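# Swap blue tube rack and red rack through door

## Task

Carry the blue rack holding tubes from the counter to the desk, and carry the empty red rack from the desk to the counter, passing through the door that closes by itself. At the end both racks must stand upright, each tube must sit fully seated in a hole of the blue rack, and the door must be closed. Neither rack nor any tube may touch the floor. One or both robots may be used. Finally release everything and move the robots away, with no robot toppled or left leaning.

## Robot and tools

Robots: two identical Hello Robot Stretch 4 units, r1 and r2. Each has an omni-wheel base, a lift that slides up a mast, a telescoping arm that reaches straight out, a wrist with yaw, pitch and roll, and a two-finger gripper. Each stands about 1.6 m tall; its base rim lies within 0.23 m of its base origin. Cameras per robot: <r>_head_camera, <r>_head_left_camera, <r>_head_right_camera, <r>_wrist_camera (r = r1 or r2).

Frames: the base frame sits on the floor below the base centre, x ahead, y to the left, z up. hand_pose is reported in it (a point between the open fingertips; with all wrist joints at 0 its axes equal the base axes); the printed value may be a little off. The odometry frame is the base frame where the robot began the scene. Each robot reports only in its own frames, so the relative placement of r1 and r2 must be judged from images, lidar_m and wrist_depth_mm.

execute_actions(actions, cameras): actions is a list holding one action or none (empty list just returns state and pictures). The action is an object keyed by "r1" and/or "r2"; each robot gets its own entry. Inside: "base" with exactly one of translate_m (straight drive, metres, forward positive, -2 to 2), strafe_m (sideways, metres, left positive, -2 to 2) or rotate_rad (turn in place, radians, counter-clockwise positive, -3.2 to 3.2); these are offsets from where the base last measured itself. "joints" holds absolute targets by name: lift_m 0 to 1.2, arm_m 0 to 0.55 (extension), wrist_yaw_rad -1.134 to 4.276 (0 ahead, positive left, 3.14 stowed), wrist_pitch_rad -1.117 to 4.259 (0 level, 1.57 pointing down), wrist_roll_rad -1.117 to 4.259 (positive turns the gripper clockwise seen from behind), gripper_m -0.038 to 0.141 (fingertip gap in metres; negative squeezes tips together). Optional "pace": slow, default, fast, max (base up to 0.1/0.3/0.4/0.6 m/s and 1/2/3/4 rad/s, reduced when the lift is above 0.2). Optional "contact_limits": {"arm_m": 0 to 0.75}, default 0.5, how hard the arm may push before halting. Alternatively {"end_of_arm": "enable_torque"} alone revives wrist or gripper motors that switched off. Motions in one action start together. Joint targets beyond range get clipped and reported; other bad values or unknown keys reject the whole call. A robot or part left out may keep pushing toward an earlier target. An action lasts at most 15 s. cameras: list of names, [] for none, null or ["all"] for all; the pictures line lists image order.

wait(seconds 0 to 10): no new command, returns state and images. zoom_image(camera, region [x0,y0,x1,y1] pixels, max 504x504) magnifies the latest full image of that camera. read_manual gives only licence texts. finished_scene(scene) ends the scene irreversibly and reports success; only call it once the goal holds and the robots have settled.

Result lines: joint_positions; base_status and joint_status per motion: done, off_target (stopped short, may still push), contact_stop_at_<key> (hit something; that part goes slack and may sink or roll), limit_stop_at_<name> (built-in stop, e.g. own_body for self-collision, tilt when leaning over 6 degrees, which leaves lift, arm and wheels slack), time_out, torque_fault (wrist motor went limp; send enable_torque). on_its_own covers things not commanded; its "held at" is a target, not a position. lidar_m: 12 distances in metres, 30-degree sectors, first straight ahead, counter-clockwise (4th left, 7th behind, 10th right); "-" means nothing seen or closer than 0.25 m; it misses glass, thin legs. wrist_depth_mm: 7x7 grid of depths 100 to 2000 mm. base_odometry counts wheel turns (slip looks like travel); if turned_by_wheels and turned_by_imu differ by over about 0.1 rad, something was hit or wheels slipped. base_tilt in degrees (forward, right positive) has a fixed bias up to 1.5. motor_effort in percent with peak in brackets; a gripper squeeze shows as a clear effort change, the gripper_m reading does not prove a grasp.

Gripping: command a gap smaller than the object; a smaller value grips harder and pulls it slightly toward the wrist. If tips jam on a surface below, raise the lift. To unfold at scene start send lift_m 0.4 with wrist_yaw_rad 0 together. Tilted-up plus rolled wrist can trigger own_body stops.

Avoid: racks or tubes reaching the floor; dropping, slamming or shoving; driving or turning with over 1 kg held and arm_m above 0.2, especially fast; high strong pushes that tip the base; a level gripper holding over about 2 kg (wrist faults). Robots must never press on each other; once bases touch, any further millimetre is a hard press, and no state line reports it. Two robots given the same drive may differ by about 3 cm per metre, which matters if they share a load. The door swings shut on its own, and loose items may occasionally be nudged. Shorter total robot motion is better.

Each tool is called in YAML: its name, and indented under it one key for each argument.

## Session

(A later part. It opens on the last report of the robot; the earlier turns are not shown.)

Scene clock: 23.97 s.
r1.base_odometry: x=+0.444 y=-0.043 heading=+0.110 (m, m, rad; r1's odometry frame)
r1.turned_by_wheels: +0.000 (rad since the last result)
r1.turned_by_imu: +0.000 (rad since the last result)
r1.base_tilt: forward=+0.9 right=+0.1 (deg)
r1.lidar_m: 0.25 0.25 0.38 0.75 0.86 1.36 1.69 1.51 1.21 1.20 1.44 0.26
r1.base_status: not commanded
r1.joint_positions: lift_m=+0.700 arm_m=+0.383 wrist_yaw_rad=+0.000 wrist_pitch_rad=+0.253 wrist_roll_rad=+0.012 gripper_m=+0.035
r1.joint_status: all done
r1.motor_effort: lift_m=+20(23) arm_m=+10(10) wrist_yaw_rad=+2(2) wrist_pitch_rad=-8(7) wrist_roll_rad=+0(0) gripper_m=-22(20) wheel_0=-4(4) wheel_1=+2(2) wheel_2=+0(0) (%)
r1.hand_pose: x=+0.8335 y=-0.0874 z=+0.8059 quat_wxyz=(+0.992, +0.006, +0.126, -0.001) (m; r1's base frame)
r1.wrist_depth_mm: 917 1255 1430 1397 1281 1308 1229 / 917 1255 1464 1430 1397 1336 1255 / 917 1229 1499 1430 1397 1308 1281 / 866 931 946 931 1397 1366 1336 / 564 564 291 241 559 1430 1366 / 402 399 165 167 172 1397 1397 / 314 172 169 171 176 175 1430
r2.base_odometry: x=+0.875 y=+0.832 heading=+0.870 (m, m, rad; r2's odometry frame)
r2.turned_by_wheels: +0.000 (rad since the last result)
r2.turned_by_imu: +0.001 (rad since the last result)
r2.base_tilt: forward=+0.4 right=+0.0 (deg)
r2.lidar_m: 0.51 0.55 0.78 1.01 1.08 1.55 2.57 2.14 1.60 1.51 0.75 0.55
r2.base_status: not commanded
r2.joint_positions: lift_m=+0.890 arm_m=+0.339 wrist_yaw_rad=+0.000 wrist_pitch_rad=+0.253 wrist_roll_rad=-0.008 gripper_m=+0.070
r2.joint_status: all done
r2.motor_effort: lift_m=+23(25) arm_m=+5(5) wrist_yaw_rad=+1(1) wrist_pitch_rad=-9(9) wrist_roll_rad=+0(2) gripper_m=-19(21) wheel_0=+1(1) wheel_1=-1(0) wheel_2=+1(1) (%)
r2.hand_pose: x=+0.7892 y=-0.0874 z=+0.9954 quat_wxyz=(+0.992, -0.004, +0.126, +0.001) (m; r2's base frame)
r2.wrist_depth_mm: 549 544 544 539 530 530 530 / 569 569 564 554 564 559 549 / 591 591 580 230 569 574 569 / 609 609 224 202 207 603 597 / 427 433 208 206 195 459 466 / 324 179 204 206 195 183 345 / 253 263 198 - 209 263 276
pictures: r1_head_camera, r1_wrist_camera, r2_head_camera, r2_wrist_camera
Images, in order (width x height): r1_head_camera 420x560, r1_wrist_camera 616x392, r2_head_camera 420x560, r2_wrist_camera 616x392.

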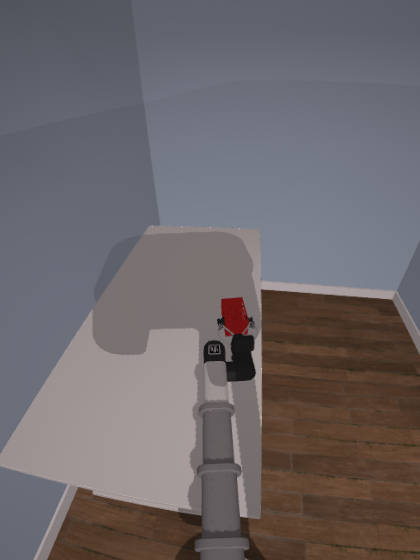

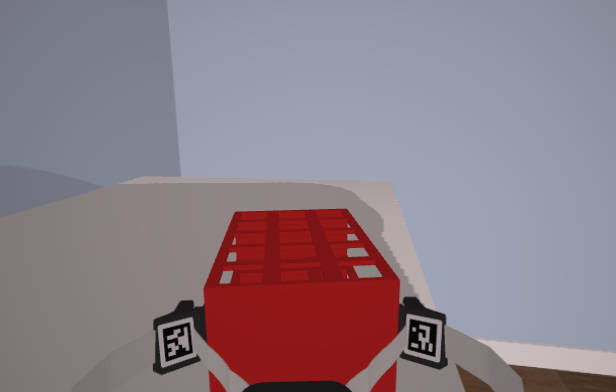

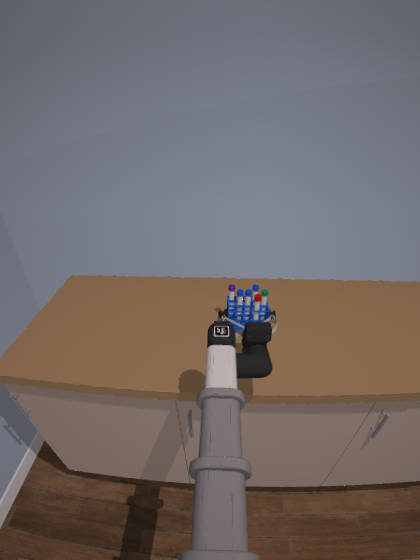

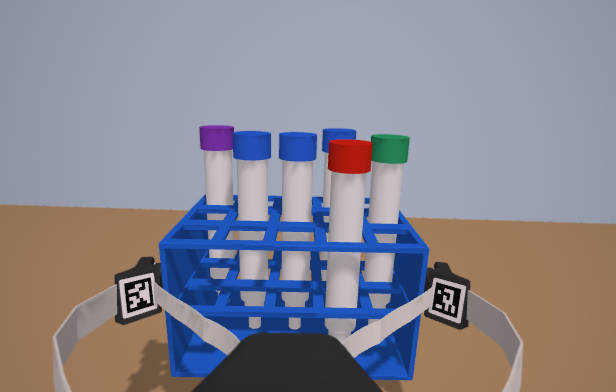

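execute_actions:
  actions:
    - {"r1":{"base":{"strafe_m":-0.5},"joints":{"arm_m":0.0}},"r2":{"base":{"translate_m":-0.25},"joints":{"arm_m":0.0}}}
  cameras: []

execute_actions:
  actions:
    - {"r1":{"base":{"rotate_rad":-1.68},"joints":{"wrist_yaw_rad":3.0},"pace":"slow"},"r2":{"base":{"rotate_rad":-1.57},"pace":"slow"}}

Scene clock: 28.10 s.
r1.base_odometry: x=+0.499 y=-0.540 heading=+0.110 (m, m, rad; r1's odometry frame)
r1.turned_by_wheels: +0.000 (rad since the last result)
r1.turned_by_imu: +0.001 (rad since the last result)
r1.base_tilt: forward=+1.0 right=+0.2 (deg)
r1.lidar_m: 0.52 0.53 0.46 1.25 1.42 1.81 1.76 0.90 0.70 0.69 0.89 1.37
r1.base_status: done
r1.joint_positions: lift_m=+0.700 arm_m=+0.002 wrist_yaw_rad=+0.000 wrist_pitch_rad=+0.253 wrist_roll_rad=+0.012 gripper_m=+0.035
r1.joint_status: all done
r1.motor_effort: lift_m=+19(20) arm_m=-10(14) wrist_yaw_rad=+3(1) wrist_pitch_rad=-7(9) wrist_roll_rad=+0(0) gripper_m=-21(23) wheel_0=+2(11) wheel_1=-1(9) wheel_2=+0(3) (%)
r1.hand_pose: x=+0.4519 y=-0.0875 z=+0.8058 quat_wxyz=(+0.992, +0.006, +0.126, -0.001) (m; r1's base frame)
r1.wrist_depth_mm: 1661 1756 1708 1661 1537 1464 1537 / 1576 1756 1756 1618 1661 1618 1499 / 1618 1808 1756 1708 1661 1618 1499 / 960 1098 1863 1756 1661 1661 1464 / 691 1863 290 238 1756 1708 1464 / 1618 1756 165 167 172 1708 1464 / 1499 172 169 171 177 176 1336
r2.base_odometry: x=+0.713 y=+0.641 heading=+0.870 (m, m, rad; r2's odometry frame)
r2.turned_by_wheels: +0.000 (rad since the last result)
r2.turned_by_imu: +0.003 (rad since the last result)
r2.base_tilt: forward=+0.4 right=+0.0 (deg)
r2.lidar_m: 0.43 0.76 1.11 1.02 1.11 1.54 2.30 2.13 1.57 1.51 1.10 0.44
r2.base_status: done
r2.joint_positions: lift_m=+0.890 arm_m=+0.001 wrist_yaw_rad=+0.000 wrist_pitch_rad=+0.254 wrist_roll_rad=-0.008 gripper_m=+0.070
r2.joint_status: all done
r2.motor_effort: lift_m=+23(23) arm_m=-6(5) wrist_yaw_rad=+1(0) wrist_pitch_rad=-10(10) wrist_roll_rad=-2(1) gripper_m=-19(24) wheel_0=+0(4) wheel_1=+1(3) wheel_2=+0(10) (%)
r2.hand_pose: x=+0.4511 y=-0.0875 z=+0.9954 quat_wxyz=(+0.992, -0.004, +0.126, +0.000) (m; r2's base frame)
r2.wrist_depth_mm: 1098 1098 1078 1060 1060 1060 1042 / 1138 1138 1138 1118 1078 1098 1078 / 1138 1138 946 229 1138 1138 1118 / 634 654 223 201 585 707 732 / 621 609 208 205 195 603 603 / 640 179 203 206 195 183 627 / 683 683 196 - 209 654 668
pictures: none
No camera images: the call's "cameras" was empty. Leave "cameras" out to get every camera's image.

Scene clock: 31.07 s.
r1.base_odometry: x=+0.499 y=-0.540 heading=-1.569 (m, m, rad; r1's odometry frame)
r1.turned_by_wheels: -1.679 (rad since the last result)
r1.turned_by_imu: -1.680 (rad since the last result)
r1.base_tilt: forward=+0.8 right=+0.1 (deg)
r1.lidar_m: 0.68 0.83 1.22 1.54 0.60 0.45 0.85 1.34 1.84 1.76 0.94 0.73
r1.base_status: done
r1.joint_positions: lift_m=+0.700 arm_m=+0.002 wrist_yaw_rad=+3.000 wrist_pitch_rad=+0.253 wrist_roll_rad=+0.012 gripper_m=+0.035
r1.joint_status: all done
r1.motor_effort: lift_m=+19(19) arm_m=-10(10) wrist_yaw_rad=+4(7) wrist_pitch_rad=-8(9) wrist_roll_rad=+0(1) gripper_m=-21(23) wheel_0=+4(7) wheel_1=+3(7) wheel_2=+4(5) (%)
r1.hand_pose: x=-0.0916 y=+0.1261 z=+0.8058 quat_wxyz=(+0.071, -0.126, +0.015, +0.989) (m; r1's base frame)
r1.wrist_depth_mm: 120 167 1308 1336 1308 1366 1366 / 134 213 1336 1336 1430 1430 1430 / 1336 1366 1366 1430 1430 1430 1499 / 1336 1366 1430 1118 960 976 960 / 1397 1430 291 240 627 676 683 / 1430 1430 165 167 171 1618 1618 / 1464 173 169 171 176 176 1499
r2.base_odometry: x=+0.713 y=+0.641 heading=-0.700 (m, m, rad; r2's odometry frame)
r2.turned_by_wheels: -1.570 (rad since the last result)
r2.turned_by_imu: -1.571 (rad since the last result)
r2.base_tilt: forward=+0.5 right=+0.0 (deg)
r2.lidar_m: 0.40 1.10 0.79 0.74 0.81 1.07 1.04 1.10 1.53 2.27 2.13 0.45
r2.base_status: done
r2.joint_positions: lift_m=+0.890 arm_m=+0.001 wrist_yaw_rad=+0.000 wrist_pitch_rad=+0.254 wrist_roll_rad=-0.008 gripper_m=+0.070
r2.joint_status: not commanded
r2.motor_effort: lift_m=+23(23) arm_m=-5(5) wrist_yaw_rad=+2(2) wrist_pitch_rad=-9(9) wrist_roll_rad=+0(1) gripper_m=-20(21) wheel_0=+1(7) wheel_1=+0(6) wheel_2=+1(4) (%)
r2.hand_pose: x=+0.4511 y=-0.0874 z=+0.9954 quat_wxyz=(+0.992, -0.004, +0.126, +0.001) (m; r2's base frame)
r2.wrist_depth_mm: 1182 1182 1182 1182 1182 1182 1182 / 1255 1255 1229 1229 1229 1205 1205 / 1281 1308 1255 230 1255 1255 1255 / 1366 1366 224 202 208 1308 1281 / 1464 1397 208 205 195 1366 1366 / 1499 180 203 206 195 182 1430 / 1430 1464 197 - 210 1464 1499
pictures: r1_head_camera, r1_head_left_camera, r1_head_right_camera, r1_wrist_camera, r2_head_camera, r2_head_left_camera, r2_head_right_camera, r2_wrist_camera
Images, in order (width x height): r1_head_camera 420x560, r1_head_left_camera 420x672, r1_head_right_camera 420x672, r1_wrist_camera 616x392, r2_head_camera 420x560, r2_head_left_camera 420x672, r2_head_right_camera 420x672, r2_wrist_camera 616x392.

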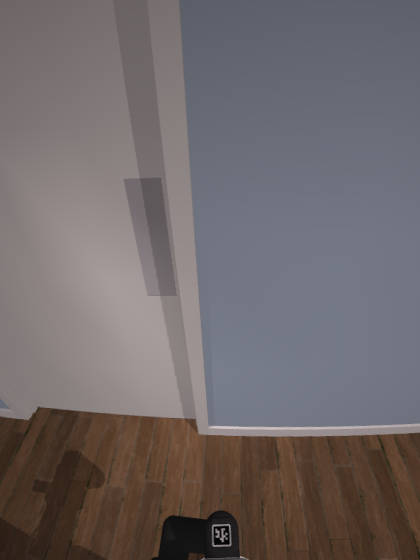

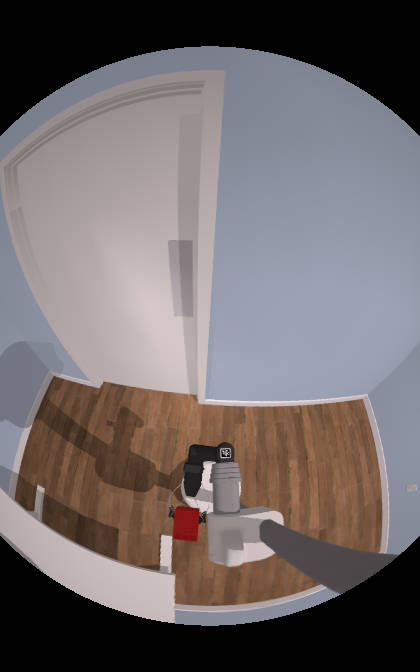

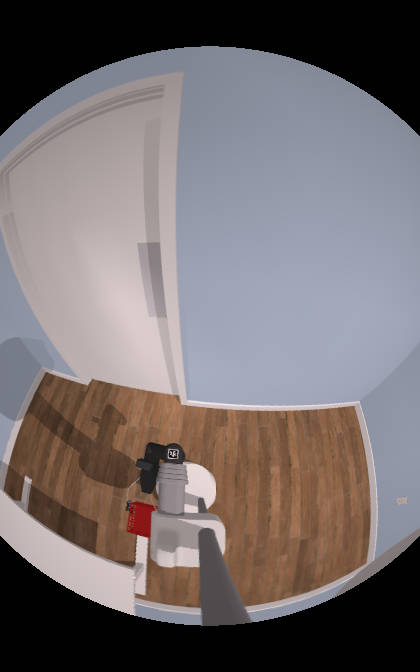

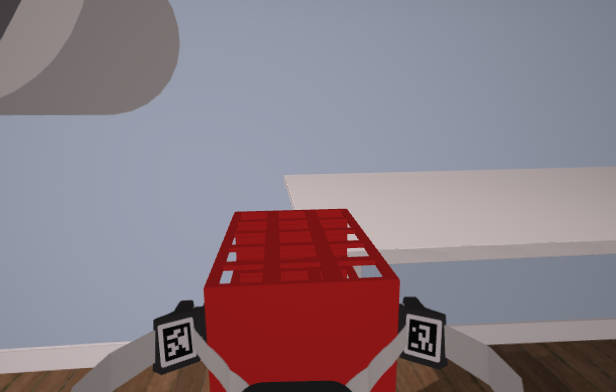

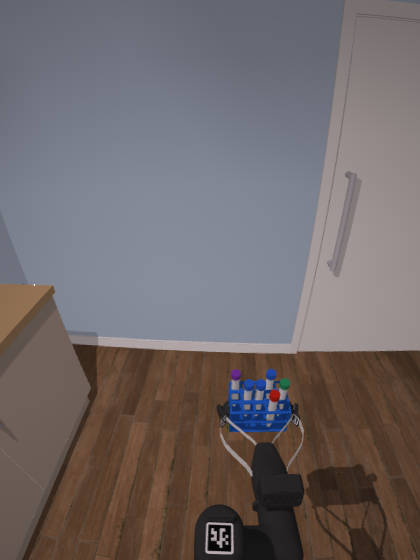

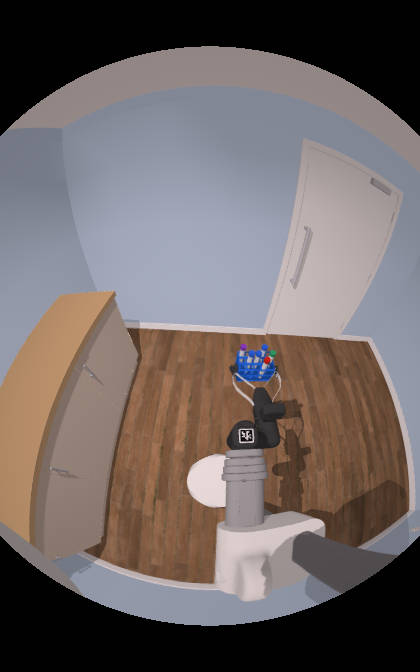

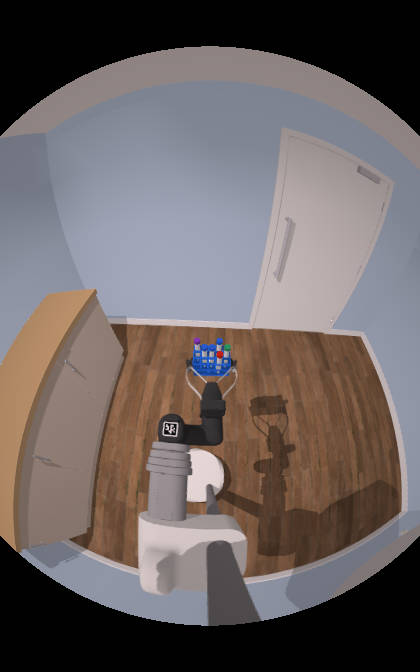

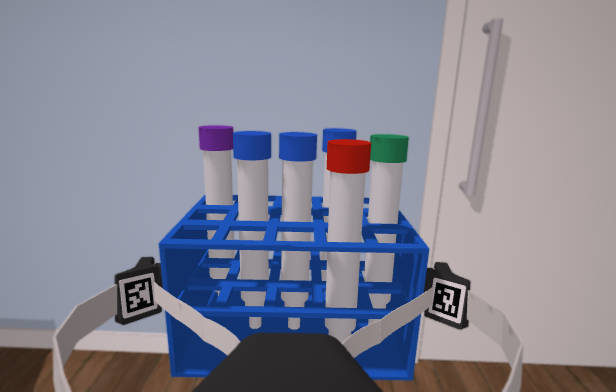

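execute_actions:
  actions:
    - {"r1":{"base":{"strafe_m":0.43}},"r2":{"base":{"translate_m":0.6}}}
  cameras: ["r1_head_camera"]

execute_actions:
  actions:
    - {"r1":{"base":{"rotate_rad":-3.11},"joints":{"wrist_yaw_rad":3.14}},"r2":{"base":{"rotate_rad":-0.75},"pace":"slow"}}
  cameras: ["r1_head_left_camera","r1_wrist_camera","r2_head_camera"]

Scene clock: 35.77 s.
r1.base_odometry: x=+0.929 y=-0.539 heading=-1.569 (m, m, rad; r1's odometry frame)
r1.turned_by_wheels: +0.000 (rad since the last result)
r1.turned_by_imu: +0.002 (rad since the last result)
r1.base_tilt: forward=+0.7 right=+0.1 (deg)
r1.lidar_m: 0.81 0.84 1.19 1.47 0.57 0.41 0.39 0.40 1.90 2.19 1.01 0.77
r1.base_status: done
r1.joint_positions: lift_m=+0.700 arm_m=+0.002 wrist_yaw_rad=+3.000 wrist_pitch_rad=+0.253 wrist_roll_rad=+0.012 gripper_m=+0.035
r1.joint_status: not commanded
r1.motor_effort: lift_m=+19(19) arm_m=-9(10) wrist_yaw_rad=+2(4) wrist_pitch_rad=-9(9) wrist_roll_rad=+0(1) gripper_m=-18(21) wheel_0=-1(11) wheel_1=+2(11) wheel_2=+0(1) (%)
r1.hand_pose: x=-0.0916 y=+0.1260 z=+0.8058 quat_wxyz=(+0.071, -0.126, +0.015, +0.989) (m; r1's base frame)
r1.wrist_depth_mm: 120 167 1281 1308 1308 1336 1366 / 134 213 1281 1336 1336 1397 1366 / 1308 1336 1336 1336 1366 1397 1464 / 1336 1160 991 976 976 946 960 / 585 580 293 240 627 621 676 / 1430 1430 165 167 171 1537 1537 / 1430 173 169 171 177 176 1537
r2.base_odometry: x=+1.173 y=+0.255 heading=-0.700 (m, m, rad; r2's odometry frame)
r2.turned_by_wheels: +0.000 (rad since the last result)
r2.turned_by_imu: -0.001 (rad since the last result)
r2.base_tilt: forward=+0.4 right=+0.0 (deg)
r2.lidar_m: 0.40 1.00 0.78 0.74 0.81 1.13 1.63 1.73 2.38 2.28 1.31 0.47
r2.base_status: done
r2.joint_positions: lift_m=+0.890 arm_m=+0.001 wrist_yaw_rad=+0.000 wrist_pitch_rad=+0.254 wrist_roll_rad=-0.008 gripper_m=+0.070
r2.joint_status: not commanded
r2.motor_effort: lift_m=+23(23) arm_m=-5(5) wrist_yaw_rad=+1(1) wrist_pitch_rad=-9(10) wrist_roll_rad=+1(1) gripper_m=-21(20) wheel_0=-1(8) wheel_1=+0(3) wheel_2=+1(10) (%)
r2.hand_pose: x=+0.4511 y=-0.0874 z=+0.9954 quat_wxyz=(+0.992, -0.004, +0.126, +0.001) (m; r2's base frame)
r2.wrist_depth_mm: 654 647 647 647 640 640 627 / 683 676 668 668 661 668 654 / 715 699 228 683 676 683 683 / 741 741 224 202 209 715 707 / 778 768 209 206 195 750 750 / 820 179 204 206 195 182 778 / 854 854 197 - 209 842 842
pictures: r1_head_camera
Images, in order (width x height): r1_head_camera 420x560.

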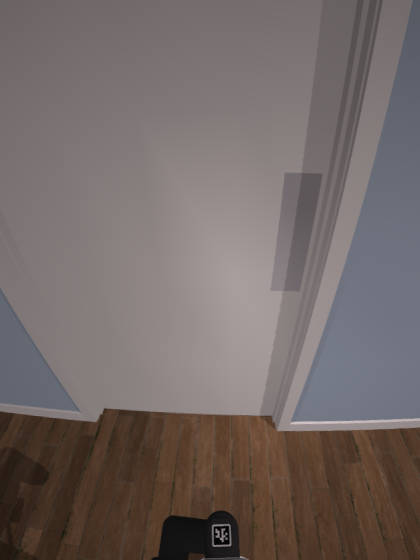

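Scene clock: 38.60 s.
r1.base_odometry: x=+0.929 y=-0.539 heading=+1.605 (m, m, rad; r1's odometry frame)
r1.turned_by_wheels: -3.109 (rad since the last result)
r1.turned_by_imu: -3.112 (rad since the last result)
r1.base_tilt: forward=+0.7 right=+0.1 (deg)
r1.lidar_m: 0.39 0.43 1.97 2.21 1.01 0.78 0.80 0.88 1.14 1.46 0.55 0.42
r1.base_status: done
r1.joint_positions: lift_m=+0.700 arm_m=+0.002 wrist_yaw_rad=+3.140 wrist_pitch_rad=+0.253 wrist_roll_rad=+0.012 gripper_m=+0.035
r1.joint_status: all done
r1.motor_effort: lift_m=+19(19) arm_m=-9(10) wrist_yaw_rad=+2(8) wrist_pitch_rad=-9(9) wrist_roll_rad=+1(1) gripper_m=-20(19) wheel_0=+4(9) wheel_1=+2(9) wheel_2=+2(13) (%)
r1.hand_pose: x=-0.1066 y=+0.0879 z=+0.8059 quat_wxyz=(+0.002, -0.126, +0.006, +0.992) (m; r1's base frame)
r1.wrist_depth_mm: 107 118 173 878 854 798 778 / 120 133 235 904 891 820 788 / 991 960 946 946 917 842 820 / 1025 991 991 960 960 878 842 / 1060 1042 291 240 946 878 878 / 1118 1060 166 167 171 904 878 / 1118 172 170 172 176 176 917
r2.base_odometry: x=+1.173 y=+0.255 heading=-1.449 (m, m, rad; r2's odometry frame)
r2.turned_by_wheels: -0.750 (rad since the last result)
r2.turned_by_imu: -0.750 (rad since the last result)
r2.base_tilt: forward=+0.4 right=+0.0 (deg)
r2.lidar_m: 0.40 0.92 0.95 0.87 0.75 0.76 0.95 1.63 1.64 2.01 2.32 0.45
r2.base_status: done
r2.joint_positions: lift_m=+0.890 arm_m=+0.001 wrist_yaw_rad=+0.000 wrist_pitch_rad=+0.254 wrist_roll_rad=-0.008 gripper_m=+0.070
r2.joint_status: not commanded
r2.motor_effort: lift_m=+23(23) arm_m=-5(5) wrist_yaw_rad=+1(1) wrist_pitch_rad=-10(9) wrist_roll_rad=-1(2) gripper_m=-21(21) wheel_0=+1(5) wheel_1=+1(4) wheel_2=+1(3) (%)
r2.hand_pose: x=+0.4511 y=-0.0874 z=+0.9954 quat_wxyz=(+0.992, -0.004, +0.126, +0.000) (m; r2's base frame)
r2.wrist_depth_mm: 634 723 854 1008 1255 1661 1661 / 654 732 854 1060 1308 1756 1661 / 668 759 809 230 1336 1863 1756 / 699 788 224 201 206 1921 1756 / 715 778 208 205 196 - 1808 / 715 179 204 206 195 181 1808 / 732 878 197 - 210 1499 1537
pictures: r1_head_left_camera, r1_wrist_camera, r2_head_camera
Images, in order (width x height): r1_head_left_camera 420x672, r1_wrist_camera 616x392, r2_head_camera 420x560.

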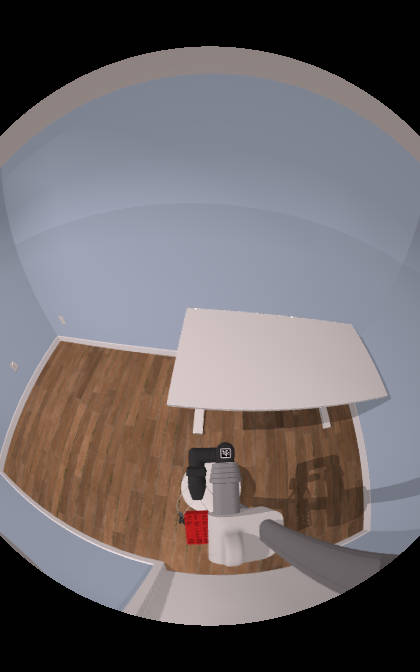

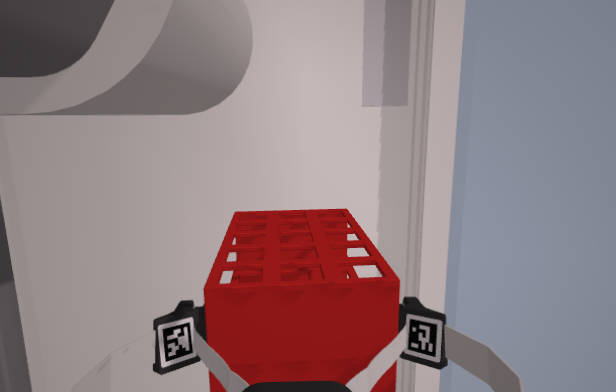

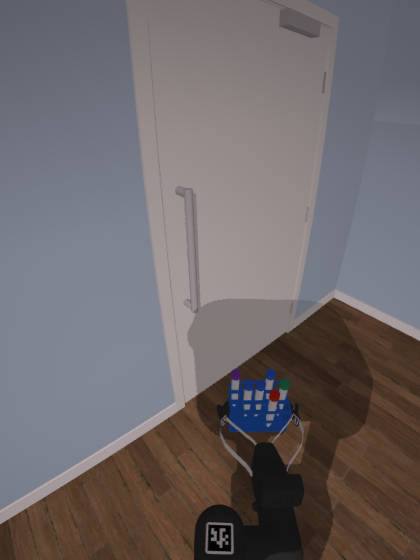

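execute_actions:
  actions:
    - {"r1":{"base":{"translate_m":-0.52}}}
  cameras: []

execute_actions:
  actions:
    - {"r1":{"base":{"translate_m":-0.4},"pace":"slow"}}
  cameras: ["r1_head_left_camera","r1_wrist_camera","r2_head_camera"]

Scene clock: 42.17 s.
r1.base_odometry: x=+0.946 y=-1.059 heading=+1.604 (m, m, rad; r1's odometry frame)
r1.turned_by_wheels: +0.000 (rad since the last result)
r1.turned_by_imu: +0.001 (rad since the last result)
r1.base_tilt: forward=+0.8 right=+0.1 (deg)
r1.lidar_m: 0.91 1.83 2.30 0.70 0.37 0.30 0.28 0.33 0.49 1.43 1.25 0.93
r1.base_status: done
r1.joint_positions: lift_m=+0.700 arm_m=+0.002 wrist_yaw_rad=+3.140 wrist_pitch_rad=+0.253 wrist_roll_rad=+0.012 gripper_m=+0.035
r1.joint_status: not commanded
r1.motor_effort: lift_m=+19(19) arm_m=-10(10) wrist_yaw_rad=+3(3) wrist_pitch_rad=-7(9) wrist_roll_rad=-2(1) gripper_m=-21(20) wheel_0=-4(8) wheel_1=-2(8) wheel_2=+0(11) (%)
r1.hand_pose: x=-0.1066 y=+0.0879 z=+0.8059 quat_wxyz=(+0.002, -0.126, +0.006, +0.992) (m; r1's base frame)
r1.wrist_depth_mm: 107 117 173 392 387 379 370 / 120 132 235 402 397 387 375 / 439 427 424 415 407 402 377 / 449 442 433 427 418 415 382 / 466 459 289 240 427 424 389 / 477 469 165 167 171 439 389 / 492 173 169 171 176 176 392
r2.base_odometry: x=+1.173 y=+0.255 heading=-1.449 (m, m, rad; r2's odometry frame)
r2.turned_by_wheels: +0.000 (rad since the last result)
r2.turned_by_imu: +0.002 (rad since the last result)
r2.base_tilt: forward=+0.4 right=+0.0 (deg)
r2.lidar_m: 0.39 0.91 0.92 0.87 0.77 0.74 0.93 1.63 1.64 2.01 2.31 0.45
r2.base_status: not commanded
r2.joint_positions: lift_m=+0.890 arm_m=+0.001 wrist_yaw_rad=+0.000 wrist_pitch_rad=+0.254 wrist_roll_rad=-0.008 gripper_m=+0.070
r2.joint_status: not commanded
r2.motor_effort: lift_m=+23(23) arm_m=-5(5) wrist_yaw_rad=+1(1) wrist_pitch_rad=-9(10) wrist_roll_rad=+0(0) gripper_m=-21(23) wheel_0=+1(1) wheel_1=+1(0) wheel_2=+1(1) (%)
r2.hand_pose: x=+0.4511 y=-0.0874 z=+0.9954 quat_wxyz=(+0.992, -0.004, +0.126, +0.000) (m; r2's base frame)
r2.wrist_depth_mm: 640 715 854 991 1255 1618 1618 / 654 750 842 1042 1308 1708 1661 / 668 778 798 230 1308 1863 1756 / 699 798 224 201 206 1921 1708 / 707 788 208 206 195 - 1808 / 723 179 204 206 196 182 1808 / 732 891 196 - 210 1499 1499
pictures: none
No camera images: the call's "cameras" was empty. Leave "cameras" out to get every camera's image.

Scene clock: 47.43 s.
r1.base_odometry: x=+0.959 y=-1.458 heading=+1.605 (m, m, rad; r1's odometry frame)
r1.turned_by_wheels: +0.000 (rad since the last result)
r1.turned_by_imu: -0.005 (rad since the last result)
r1.base_tilt: forward=+0.9 right=+0.2 (deg)
r1.lidar_m: 1.29 2.25 0.33 0.32 0.81 0.25 0.25 - 0.25 0.35 1.52 1.33
r1.base_status: done
r1.joint_positions: lift_m=+0.700 arm_m=+0.002 wrist_yaw_rad=+3.140 wrist_pitch_rad=+0.253 wrist_roll_rad=+0.012 gripper_m=+0.035
r1.joint_status: not commanded
r1.motor_effort: lift_m=+18(19) arm_m=-9(10) wrist_yaw_rad=+3(0) wrist_pitch_rad=-8(9) wrist_roll_rad=-1(1) gripper_m=-23(22) wheel_0=-8(18) wheel_1=-12(31) wheel_2=+24(26) (%)
r1.hand_pose: x=-0.1067 y=+0.0879 z=+0.8059 quat_wxyz=(+0.002, -0.126, +0.006, +0.992) (m; r1's base frame)
r1.wrist_depth_mm: 107 117 173 327 357 389 - / 121 132 234 336 368 402 - / 281 298 322 349 379 418 - / 286 307 330 355 389 430 - / 293 314 293 239 402 445 - / 300 320 165 167 172 462 1808 / 307 172 170 171 176 176 1182
r2.base_odometry: x=+1.173 y=+0.255 heading=-1.449 (m, m, rad; r2's odometry frame)
r2.turned_by_wheels: +0.000 (rad since the last result)
r2.turned_by_imu: +0.002 (rad since the last result)
r2.base_tilt: forward=+0.4 right=+0.0 (deg)
r2.lidar_m: 0.42 0.91 0.93 0.87 0.76 0.73 0.91 1.64 1.64 2.00 2.30 0.44
r2.base_status: not commanded
r2.joint_positions: lift_m=+0.890 arm_m=+0.001 wrist_yaw_rad=+0.000 wrist_pitch_rad=+0.254 wrist_roll_rad=-0.008 gripper_m=+0.070
r2.joint_status: not commanded
r2.motor_effort: lift_m=+23(23) arm_m=-6(6) wrist_yaw_rad=+1(1) wrist_pitch_rad=-10(10) wrist_roll_rad=+0(0) gripper_m=-22(22) wheel_0=+0(1) wheel_1=+1(1) wheel_2=+1(1) (%)
r2.hand_pose: x=+0.4511 y=-0.0874 z=+0.9954 quat_wxyz=(+0.992, -0.004, +0.126, +0.000) (m; r2's base frame)
r2.wrist_depth_mm: 640 723 - 580 715 1618 1661 / 647 750 - 615 976 1756 1661 / 668 759 1098 231 798 1808 1708 / 699 798 224 200 206 1983 1708 / 715 798 208 205 195 - 1808 / 715 179 203 206 196 182 1756 / 741 878 197 - 209 1464 1537
pictures: r1_head_left_camera, r1_wrist_camera, r2_head_camera
Images, in order (width x height): r1_head_left_camera 420x672, r1_wrist_camera 616x392, r2_head_camera 420x560.

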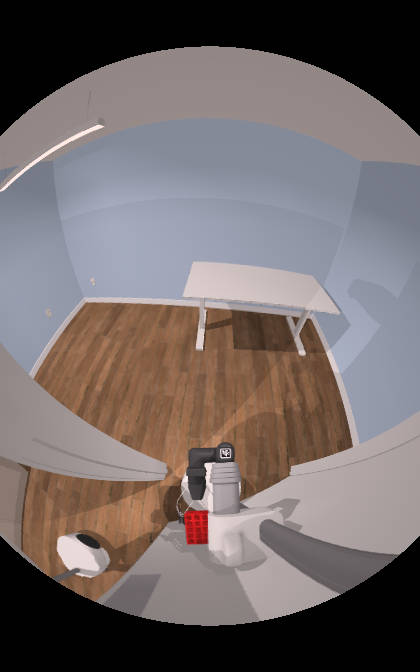

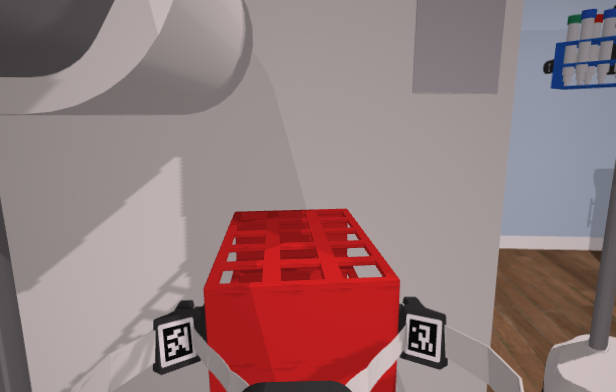

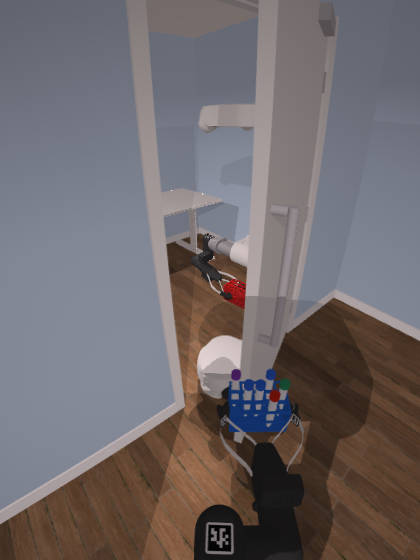

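execute_actions:
  actions:
    - {"r1":{"base":{"translate_m":-0.4}}}
  cameras: ["r2_head_camera"]

execute_actions:
  actions:
    - {"r1":{"base":{"strafe_m":-0.42}}}
  cameras: ["r1_head_right_camera","r2_head_camera","r2_head_right_camera"]

Scene clock: 55.40 s.
r1.base_odometry: x=+0.890 y=-1.174 heading=+1.986 (m, m, rad; r1's odometry frame)
r1.turned_by_wheels: +0.381 (rad since the last result)
r1.turned_by_imu: +0.384 (rad since the last result)
r1.base_tilt: forward=+0.8 right=+0.1 (deg)
r1.lidar_m: 1.06 2.33 0.67 0.29 0.25 - 0.25 0.27 0.66 1.51 1.06 1.01
r1.base_status: translate_m contact_stop (by the wheels' count: +0.280 of -0.400)
r1.joint_positions: lift_m=+0.700 arm_m=+0.002 wrist_yaw_rad=+3.140 wrist_pitch_rad=+0.256 wrist_roll_rad=+0.012 gripper_m=+0.035
r1.joint_status: not commanded
r1.on_its_own: the wheels are slack since a contact_stop
r1.motor_effort: lift_m=+18(18) arm_m=-9(9) wrist_yaw_rad=+1(11) wrist_pitch_rad=-15(19) wrist_roll_rad=+1(0) gripper_m=-18(18) wheel_0=+0(11) wheel_1=+0(16) wheel_2=+0(35) (%)
r1.hand_pose: x=-0.1066 y=+0.0878 z=+0.8052 quat_wxyz=(+0.001, -0.127, +0.006, +0.992) (m; r1's base frame)
r1.wrist_depth_mm: 105 117 174 274 248 228 213 / 120 134 236 282 255 233 216 / 433 370 325 291 262 239 223 / 455 387 342 296 268 244 227 / 459 402 347 240 272 252 231 / 473 424 162 163 181 257 237 / 492 172 166 167 174 170 244
r2.base_odometry: x=+1.173 y=+0.255 heading=-1.449 (m, m, rad; r2's odometry frame)
r2.turned_by_wheels: +0.000 (rad since the last result)
r2.turned_by_imu: +0.003 (rad since the last result)
r2.base_tilt: forward=+0.4 right=+0.0 (deg)
r2.lidar_m: 0.42 0.90 0.92 0.88 0.76 0.75 0.93 1.62 1.64 1.98 2.29 0.45
r2.base_status: not commanded
r2.joint_positions: lift_m=+0.890 arm_m=+0.001 wrist_yaw_rad=+0.000 wrist_pitch_rad=+0.254 wrist_roll_rad=-0.008 gripper_m=+0.070
r2.joint_status: not commanded
r2.motor_effort: lift_m=+23(23) arm_m=-5(6) wrist_yaw_rad=+1(1) wrist_pitch_rad=-10(9) wrist_roll_rad=+0(1) gripper_m=-19(21) wheel_0=+1(1) wheel_1=+1(1) wheel_2=+1(1) (%)
r2.hand_pose: x=+0.4511 y=-0.0874 z=+0.9954 quat_wxyz=(+0.992, -0.004, +0.126, +0.000) (m; r2's base frame)
r2.wrist_depth_mm: 634 715 854 1008 1255 1618 1661 / 647 741 842 1042 1308 1708 1661 / 676 768 798 230 1308 1808 1708 / 683 798 224 201 206 1983 1756 / 715 788 208 206 195 - 1756 / 723 179 204 206 196 182 1808 / 741 891 197 - 210 1464 1576
pictures: r2_head_camera
Images, in order (width x height): r2_head_camera 420x560.

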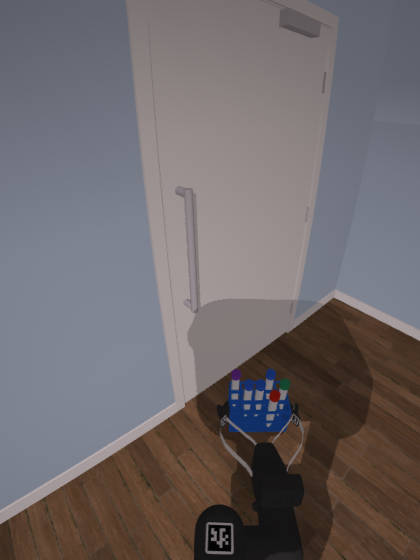

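not run: a stop came earlier in this reply.

execute_actions:
  actions:
    - {"r1":{"base":{"translate_m":0.06},"pace":"slow"}}
  cameras: []

execute_actions:
  actions:
    - {"r1":{"base":{"rotate_rad":-0.38},"pace":"slow"}}
  cameras: ["r1_head_left_camera","r1_wrist_camera"]

Scene clock: 57.60 s.
r1.base_odometry: x=+0.866 y=-1.119 heading=+1.986 (m, m, rad; r1's odometry frame)
r1.turned_by_wheels: +0.000 (rad since the last result)
r1.turned_by_imu: +0.001 (rad since the last result)
r1.base_tilt: forward=+0.8 right=+0.2 (deg)
r1.lidar_m: 0.98 2.30 0.99 0.28 0.25 0.25 0.25 0.35 0.77 1.54 1.04 0.94
r1.base_status: done
r1.joint_positions: lift_m=+0.700 arm_m=+0.002 wrist_yaw_rad=+3.140 wrist_pitch_rad=+0.254 wrist_roll_rad=+0.012 gripper_m=+0.035
r1.joint_status: not commanded
r1.motor_effort: lift_m=+18(18) arm_m=-9(9) wrist_yaw_rad=+1(0) wrist_pitch_rad=-10(16) wrist_roll_rad=+0(1) gripper_m=-21(20) wheel_0=+4(6) wheel_1=+4(6) wheel_2=-3(8) (%)
r1.hand_pose: x=-0.1067 y=+0.0878 z=+0.8058 quat_wxyz=(+0.001, -0.126, +0.006, +0.992) (m; r1's base frame)
r1.wrist_depth_mm: 107 117 173 329 298 274 256 / 120 133 235 342 307 281 260 / 521 452 392 351 314 289 267 / 544 466 407 355 325 294 273 / 559 484 418 241 325 303 281 / 569 508 162 162 182 310 286 / 585 172 167 167 174 303 294
r2.base_odometry: x=+1.173 y=+0.255 heading=-1.449 (m, m, rad; r2's odometry frame)
r2.turned_by_wheels: +0.000 (rad since the last result)
r2.turned_by_imu: +0.001 (rad since the last result)
r2.base_tilt: forward=+0.4 right=+0.0 (deg)
r2.lidar_m: 0.41 0.90 0.94 0.87 0.73 0.76 0.92 1.65 1.63 1.98 2.31 0.45
r2.base_status: not commanded
r2.joint_positions: lift_m=+0.890 arm_m=+0.001 wrist_yaw_rad=+0.000 wrist_pitch_rad=+0.254 wrist_roll_rad=-0.008 gripper_m=+0.070
r2.joint_status: not commanded
r2.motor_effort: lift_m=+23(23) arm_m=-6(5) wrist_yaw_rad=+1(2) wrist_pitch_rad=-10(10) wrist_roll_rad=+0(1) gripper_m=-20(19) wheel_0=+1(1) wheel_1=+1(1) wheel_2=+1(1) (%)
r2.hand_pose: x=+0.4511 y=-0.0874 z=+0.9954 quat_wxyz=(+0.992, -0.004, +0.126, +0.000) (m; r2's base frame)
r2.wrist_depth_mm: 634 715 831 1008 1229 1618 1661 / 654 741 854 1060 1308 1756 1661 / 668 768 820 231 1308 1808 1708 / 683 788 224 201 208 1921 1756 / 715 798 208 206 195 - 1808 / 723 180 204 205 195 182 1808 / 732 878 197 - 210 1464 1537
pictures: none
No camera images: the call's "cameras" was empty. Leave "cameras" out to get every camera's image.

Scene clock: 59.10 s.
r1.base_odometry: x=+0.866 y=-1.119 heading=+1.607 (m, m, rad; r1's odometry frame)
r1.turned_by_wheels: -0.379 (rad since the last result)
r1.turned_by_imu: -0.379 (rad since the last result)
r1.base_tilt: forward=+0.9 right=+0.1 (deg)
r1.lidar_m: 0.96 1.92 2.22 0.56 0.30 0.25 0.25 0.28 0.41 1.10 1.31 0.99
r1.base_status: done
r1.joint_positions: lift_m=+0.700 arm_m=+0.002 wrist_yaw_rad=+3.140 wrist_pitch_rad=+0.254 wrist_roll_rad=+0.012 gripper_m=+0.035
r1.joint_status: not commanded
r1.motor_effort: lift_m=+18(18) arm_m=-9(9) wrist_yaw_rad=+2(2) wrist_pitch_rad=-9(9) wrist_roll_rad=-1(1) gripper_m=-22(21) wheel_0=+4(7) wheel_1=+3(4) wheel_2=+4(8) (%)
r1.hand_pose: x=-0.1067 y=+0.0878 z=+0.8058 quat_wxyz=(+0.001, -0.126, +0.006, +0.992) (m; r1's base frame)
r1.wrist_depth_mm: 107 117 173 338 332 325 266 / 120 132 236 345 340 334 266 / 375 370 362 355 353 342 272 / 389 379 375 366 362 353 271 / 399 397 382 240 373 364 278 / 410 404 162 163 182 364 285 / 424 172 167 166 174 315 294
r2.base_odometry: x=+1.173 y=+0.255 heading=-1.449 (m, m, rad; r2's odometry frame)
r2.turned_by_wheels: +0.000 (rad since the last result)
r2.turned_by_imu: +0.001 (rad since the last result)
r2.base_tilt: forward=+0.5 right=+0.0 (deg)
r2.lidar_m: 0.42 0.92 0.94 0.86 0.76 0.76 0.92 1.65 1.59 2.01 2.32 0.44
r2.base_status: not commanded
r2.joint_positions: lift_m=+0.890 arm_m=+0.001 wrist_yaw_rad=+0.000 wrist_pitch_rad=+0.254 wrist_roll_rad=-0.008 gripper_m=+0.070
r2.joint_status: not commanded
r2.motor_effort: lift_m=+23(23) arm_m=-6(5) wrist_yaw_rad=+1(1) wrist_pitch_rad=-9(9) wrist_roll_rad=+0(0) gripper_m=-20(20) wheel_0=+1(1) wheel_1=+1(1) wheel_2=+1(1) (%)
r2.hand_pose: x=+0.4511 y=-0.0874 z=+0.9954 quat_wxyz=(+0.992, -0.004, +0.126, +0.000) (m; r2's base frame)
r2.wrist_depth_mm: 647 723 854 991 1255 1618 1661 / 654 741 831 1060 1336 1756 1661 / 668 768 809 230 1336 1808 1756 / 691 788 224 200 208 1983 1708 / 715 788 208 206 195 - 1756 / 715 179 204 206 195 182 1756 / 732 878 197 - 210 1499 1537
pictures: r1_head_left_camera, r1_wrist_camera
Images, in order (width x height): r1_head_left_camera 420x672, r1_wrist_camera 616x392.

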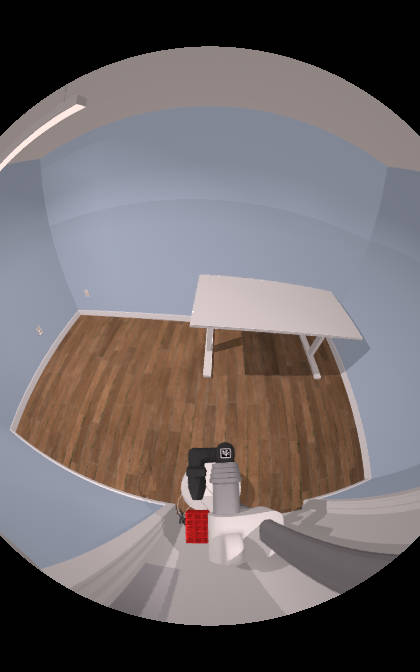

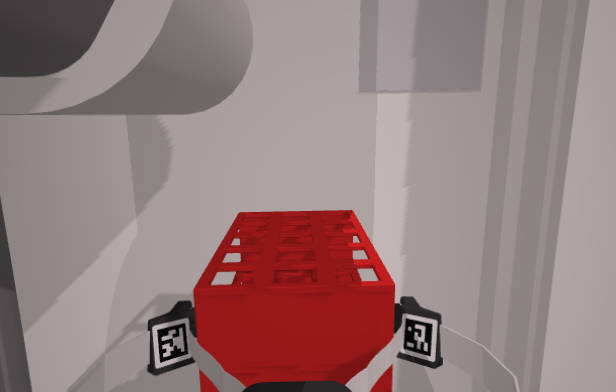

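execute_actions:
  actions:
    - {"r1":{"base":{"strafe_m":-0.05},"joints":{"arm_m":0.06},"pace":"slow"}}
  cameras: []

execute_actions:
  actions:
    - {"r1":{"base":{"translate_m":-0.72},"pace":"slow"}}
  cameras: ["r1_head_right_camera","r2_head_camera"]

execute_actions:
  actions:
    - {"r1":{"base":{"strafe_m":-0.45},"pace":"slow"}}
  cameras: ["r1_head_right_camera","r2_head_camera","r2_head_right_camera"]

Scene clock: 61.43 s.
r1.base_odometry: x=+0.916 y=-1.117 heading=+1.607 (m, m, rad; r1's odometry frame)
r1.turned_by_wheels: +0.000 (rad since the last result)
r1.turned_by_imu: +0.001 (rad since the last result)
r1.base_tilt: forward=+0.8 right=+0.2 (deg)
r1.lidar_m: 0.93 1.94 2.29 0.59 0.31 0.25 0.25 0.25 0.40 1.13 1.36 1.00
r1.base_status: done
r1.joint_positions: lift_m=+0.700 arm_m=+0.058 wrist_yaw_rad=+3.140 wrist_pitch_rad=+0.254 wrist_roll_rad=+0.012 gripper_m=+0.035
r1.joint_status: all done
r1.motor_effort: lift_m=+18(18) arm_m=+9(10) wrist_yaw_rad=+1(2) wrist_pitch_rad=-9(9) wrist_roll_rad=+0(0) gripper_m=-20(19) wheel_0=+3(9) wheel_1=-3(2) wheel_2=+0(0) (%)
r1.hand_pose: x=-0.0500 y=+0.0878 z=+0.8058 quat_wxyz=(+0.001, -0.126, +0.006, +0.992) (m; r1's base frame)
r1.wrist_depth_mm: 106 133 173 397 389 382 347 / 175 174 235 404 399 392 343 / 254 430 427 418 413 404 343 / 255 445 436 430 421 413 342 / 255 462 442 240 436 427 347 / 252 473 162 163 182 436 349 / 251 172 167 167 174 410 359
r2.base_odometry: x=+1.173 y=+0.255 heading=-1.449 (m, m, rad; r2's odometry frame)
r2.turned_by_wheels: +0.000 (rad since the last result)
r2.turned_by_imu: +0.001 (rad since the last result)
r2.base_tilt: forward=+0.4 right=+0.0 (deg)
r2.lidar_m: 0.40 0.93 0.94 0.86 0.75 0.76 0.93 1.63 1.65 2.01 2.31 0.45
r2.base_status: not commanded
r2.joint_positions: lift_m=+0.890 arm_m=+0.001 wrist_yaw_rad=+0.000 wrist_pitch_rad=+0.254 wrist_roll_rad=-0.008 gripper_m=+0.070
r2.joint_status: not commanded
r2.motor_effort: lift_m=+23(23) arm_m=-6(5) wrist_yaw_rad=+1(1) wrist_pitch_rad=-9(10) wrist_roll_rad=-1(0) gripper_m=-20(21) wheel_0=+1(1) wheel_1=+1(1) wheel_2=+1(1) (%)
r2.hand_pose: x=+0.4511 y=-0.0874 z=+0.9954 quat_wxyz=(+0.992, -0.004, +0.126, +0.000) (m; r2's base frame)
r2.wrist_depth_mm: 634 715 842 1008 1255 1618 1618 / 654 750 842 1025 1308 1756 1708 / 676 768 809 231 1308 1863 1756 / 699 798 224 200 208 1921 1708 / 707 778 208 205 195 - 1808 / 723 179 204 206 195 182 1808 / 741 878 197 - 209 1464 1537
pictures: none
No camera images: the call's "cameras" was empty. Leave "cameras" out to get every camera's image.

Scene clock: 69.93 s.
r1.base_odometry: x=+0.942 y=-1.836 heading=+1.607 (m, m, rad; r1's odometry frame)
r1.turned_by_wheels: +0.000 (rad since the last result)
r1.turned_by_imu: -0.244 (rad since the last result)
r1.base_tilt: forward=+0.9 right=+0.2 (deg)
r1.lidar_m: 1.48 0.25 0.25 0.49 1.50 0.51 0.25 - 0.25 0.25 0.48 1.66
r1.base_status: done
r1.joint_positions: lift_m=+0.700 arm_m=+0.059 wrist_yaw_rad=+3.140 wrist_pitch_rad=+0.253 wrist_roll_rad=+0.012 gripper_m=+0.035
r1.joint_status: not commanded
r1.motor_effort: lift_m=+18(18) arm_m=+8(10) wrist_yaw_rad=+2(0) wrist_pitch_rad=-7(9) wrist_roll_rad=-1(1) gripper_m=-23(21) wheel_0=-3(17) wheel_1=-13(32) wheel_2=+15(31) (%)
r1.hand_pose: x=-0.0497 y=+0.0879 z=+0.8060 quat_wxyz=(+0.002, -0.126, +0.006, +0.992) (m; r1's base frame)
r1.wrist_depth_mm: 106 133 174 - 647 842 - / 175 175 236 - - - - / 254 364 - - - - 1756 / 256 373 - - - - 1808 / 255 379 410 241 - - 1756 / 252 379 163 163 181 1863 1808 / 250 170 167 166 175 1060 1499
r2.base_odometry: x=+1.173 y=+0.255 heading=-1.449 (m, m, rad; r2's odometry frame)
r2.turned_by_wheels: +0.000 (rad since the last result)
r2.turned_by_imu: +0.004 (rad since the last result)
r2.base_tilt: forward=+0.5 right=+0.0 (deg)
r2.lidar_m: 0.42 0.91 0.93 0.85 0.75 0.77 0.95 1.64 1.67 2.00 2.30 0.46
r2.base_status: not commanded
r2.joint_positions: lift_m=+0.890 arm_m=+0.001 wrist_yaw_rad=+0.000 wrist_pitch_rad=+0.254 wrist_roll_rad=-0.008 gripper_m=+0.070
r2.joint_status: not commanded
r2.motor_effort: lift_m=+23(23) arm_m=-6(5) wrist_yaw_rad=+1(1) wrist_pitch_rad=-9(9) wrist_roll_rad=-1(0) gripper_m=-22(22) wheel_0=+1(1) wheel_1=+0(1) wheel_2=+1(1) (%)
r2.hand_pose: x=+0.4511 y=-0.0874 z=+0.9954 quat_wxyz=(+0.992, -0.004, +0.126, +0.000) (m; r2's base frame)
r2.wrist_depth_mm: 634 723 - - 634 1618 1661 / 654 750 - - 569 1756 1618 / 676 768 946 230 580 1921 1756 / 683 798 224 200 206 1983 1756 / 715 798 208 206 195 - 1808 / 715 179 204 206 196 182 1756 / 732 878 197 - 210 1464 1499
pictures: r1_head_right_camera, r2_head_camera
Images, in order (width x height): r1_head_right_camera 420x672, r2_head_camera 420x560.

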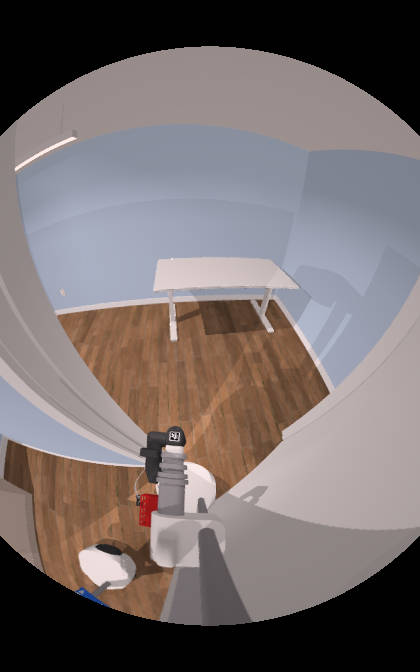

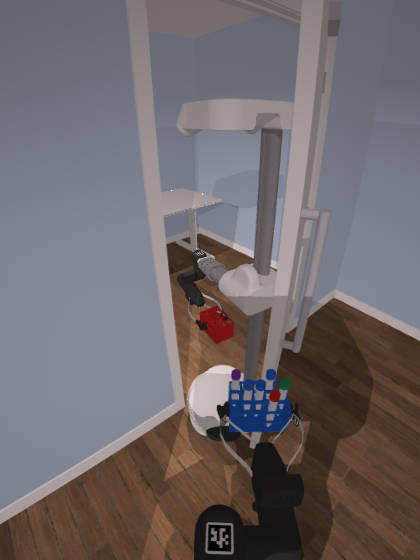

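Scene clock: 75.57 s.
r1.base_odometry: x=+1.391 y=-1.820 heading=+1.606 (m, m, rad; r1's odometry frame)
r1.turned_by_wheels: -0.001 (rad since the last result)
r1.turned_by_imu: +0.003 (rad since the last result)
r1.base_tilt: forward=+0.8 right=+0.1 (deg)
r1.lidar_m: 1.52 1.56 0.61 0.63 0.82 1.15 0.39 0.25 - 0.25 0.25 0.46
r1.base_status: done
r1.joint_positions: lift_m=+0.700 arm_m=+0.059 wrist_yaw_rad=+3.140 wrist_pitch_rad=+0.253 wrist_roll_rad=+0.012 gripper_m=+0.035
r1.joint_status: not commanded
r1.motor_effort: lift_m=+18(19) arm_m=+8(8) wrist_yaw_rad=+3(2) wrist_pitch_rad=-9(8) wrist_roll_rad=+1(1) gripper_m=-20(18) wheel_0=+14(21) wheel_1=-20(28) wheel_2=-9(10) (%)
r1.hand_pose: x=-0.0497 y=+0.0879 z=+0.8059 quat_wxyz=(+0.002, -0.126, +0.006, +0.992) (m; r1's base frame)
r1.wrist_depth_mm: 106 133 173 - - - - / 175 174 236 - - - - / 253 480 683 - - - - / 256 484 691 - - - - / 256 488 591 240 - - - / 251 473 162 163 182 1863 1808 / 251 171 167 167 175 1366 1182
r2.base_odometry: x=+1.173 y=+0.255 heading=-1.449 (m, m, rad; r2's odometry frame)
r2.turned_by_wheels: +0.000 (rad since the last result)
r2.turned_by_imu: +0.002 (rad since the last result)
r2.base_tilt: forward=+0.4 right=-0.1 (deg)
r2.lidar_m: 0.41 0.93 0.93 0.89 0.73 0.75 0.93 1.64 1.66 1.95 1.05 0.45
r2.base_status: not commanded
r2.joint_positions: lift_m=+0.890 arm_m=+0.001 wrist_yaw_rad=+0.000 wrist_pitch_rad=+0.254 wrist_roll_rad=-0.008 gripper_m=+0.070
r2.joint_status: not commanded
r2.motor_effort: lift_m=+23(23) arm_m=-6(5) wrist_yaw_rad=+1(1) wrist_pitch_rad=-10(10) wrist_roll_rad=-1(1) gripper_m=-21(20) wheel_0=+1(1) wheel_1=+1(1) wheel_2=+1(1) (%)
r2.hand_pose: x=+0.4511 y=-0.0874 z=+0.9954 quat_wxyz=(+0.992, -0.004, +0.126, +0.000) (m; r2's base frame)
r2.wrist_depth_mm: 634 715 - - - 931 809 / 661 741 - - - 946 820 / 668 768 - 231 946 878 809 / 691 798 224 201 208 1008 831 / 707 798 208 206 195 1042 831 / 715 179 203 206 195 181 831 / 732 878 198 - 209 1098 842
pictures: r1_head_right_camera, r2_head_camera, r2_head_right_camera
Images, in order (width x height): r1_head_right_camera 420x672, r2_head_camera 420x560, r2_head_right_camera 420x672.

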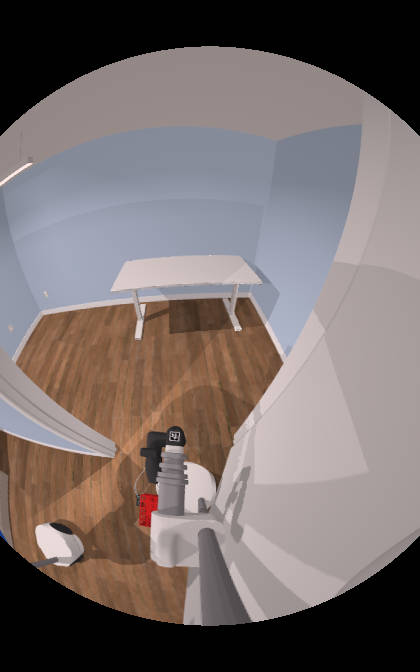

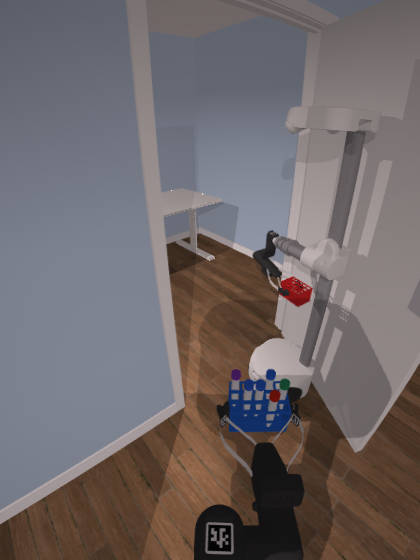

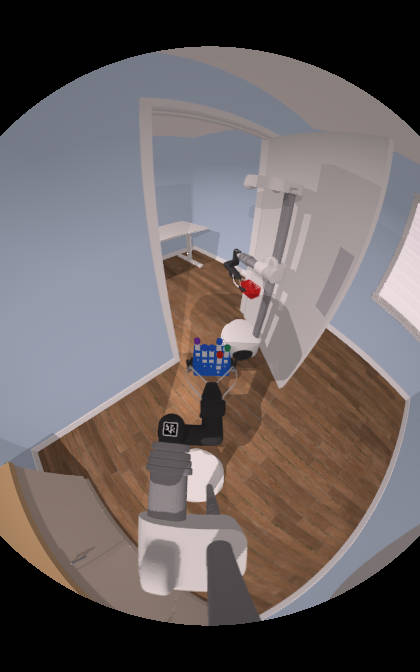

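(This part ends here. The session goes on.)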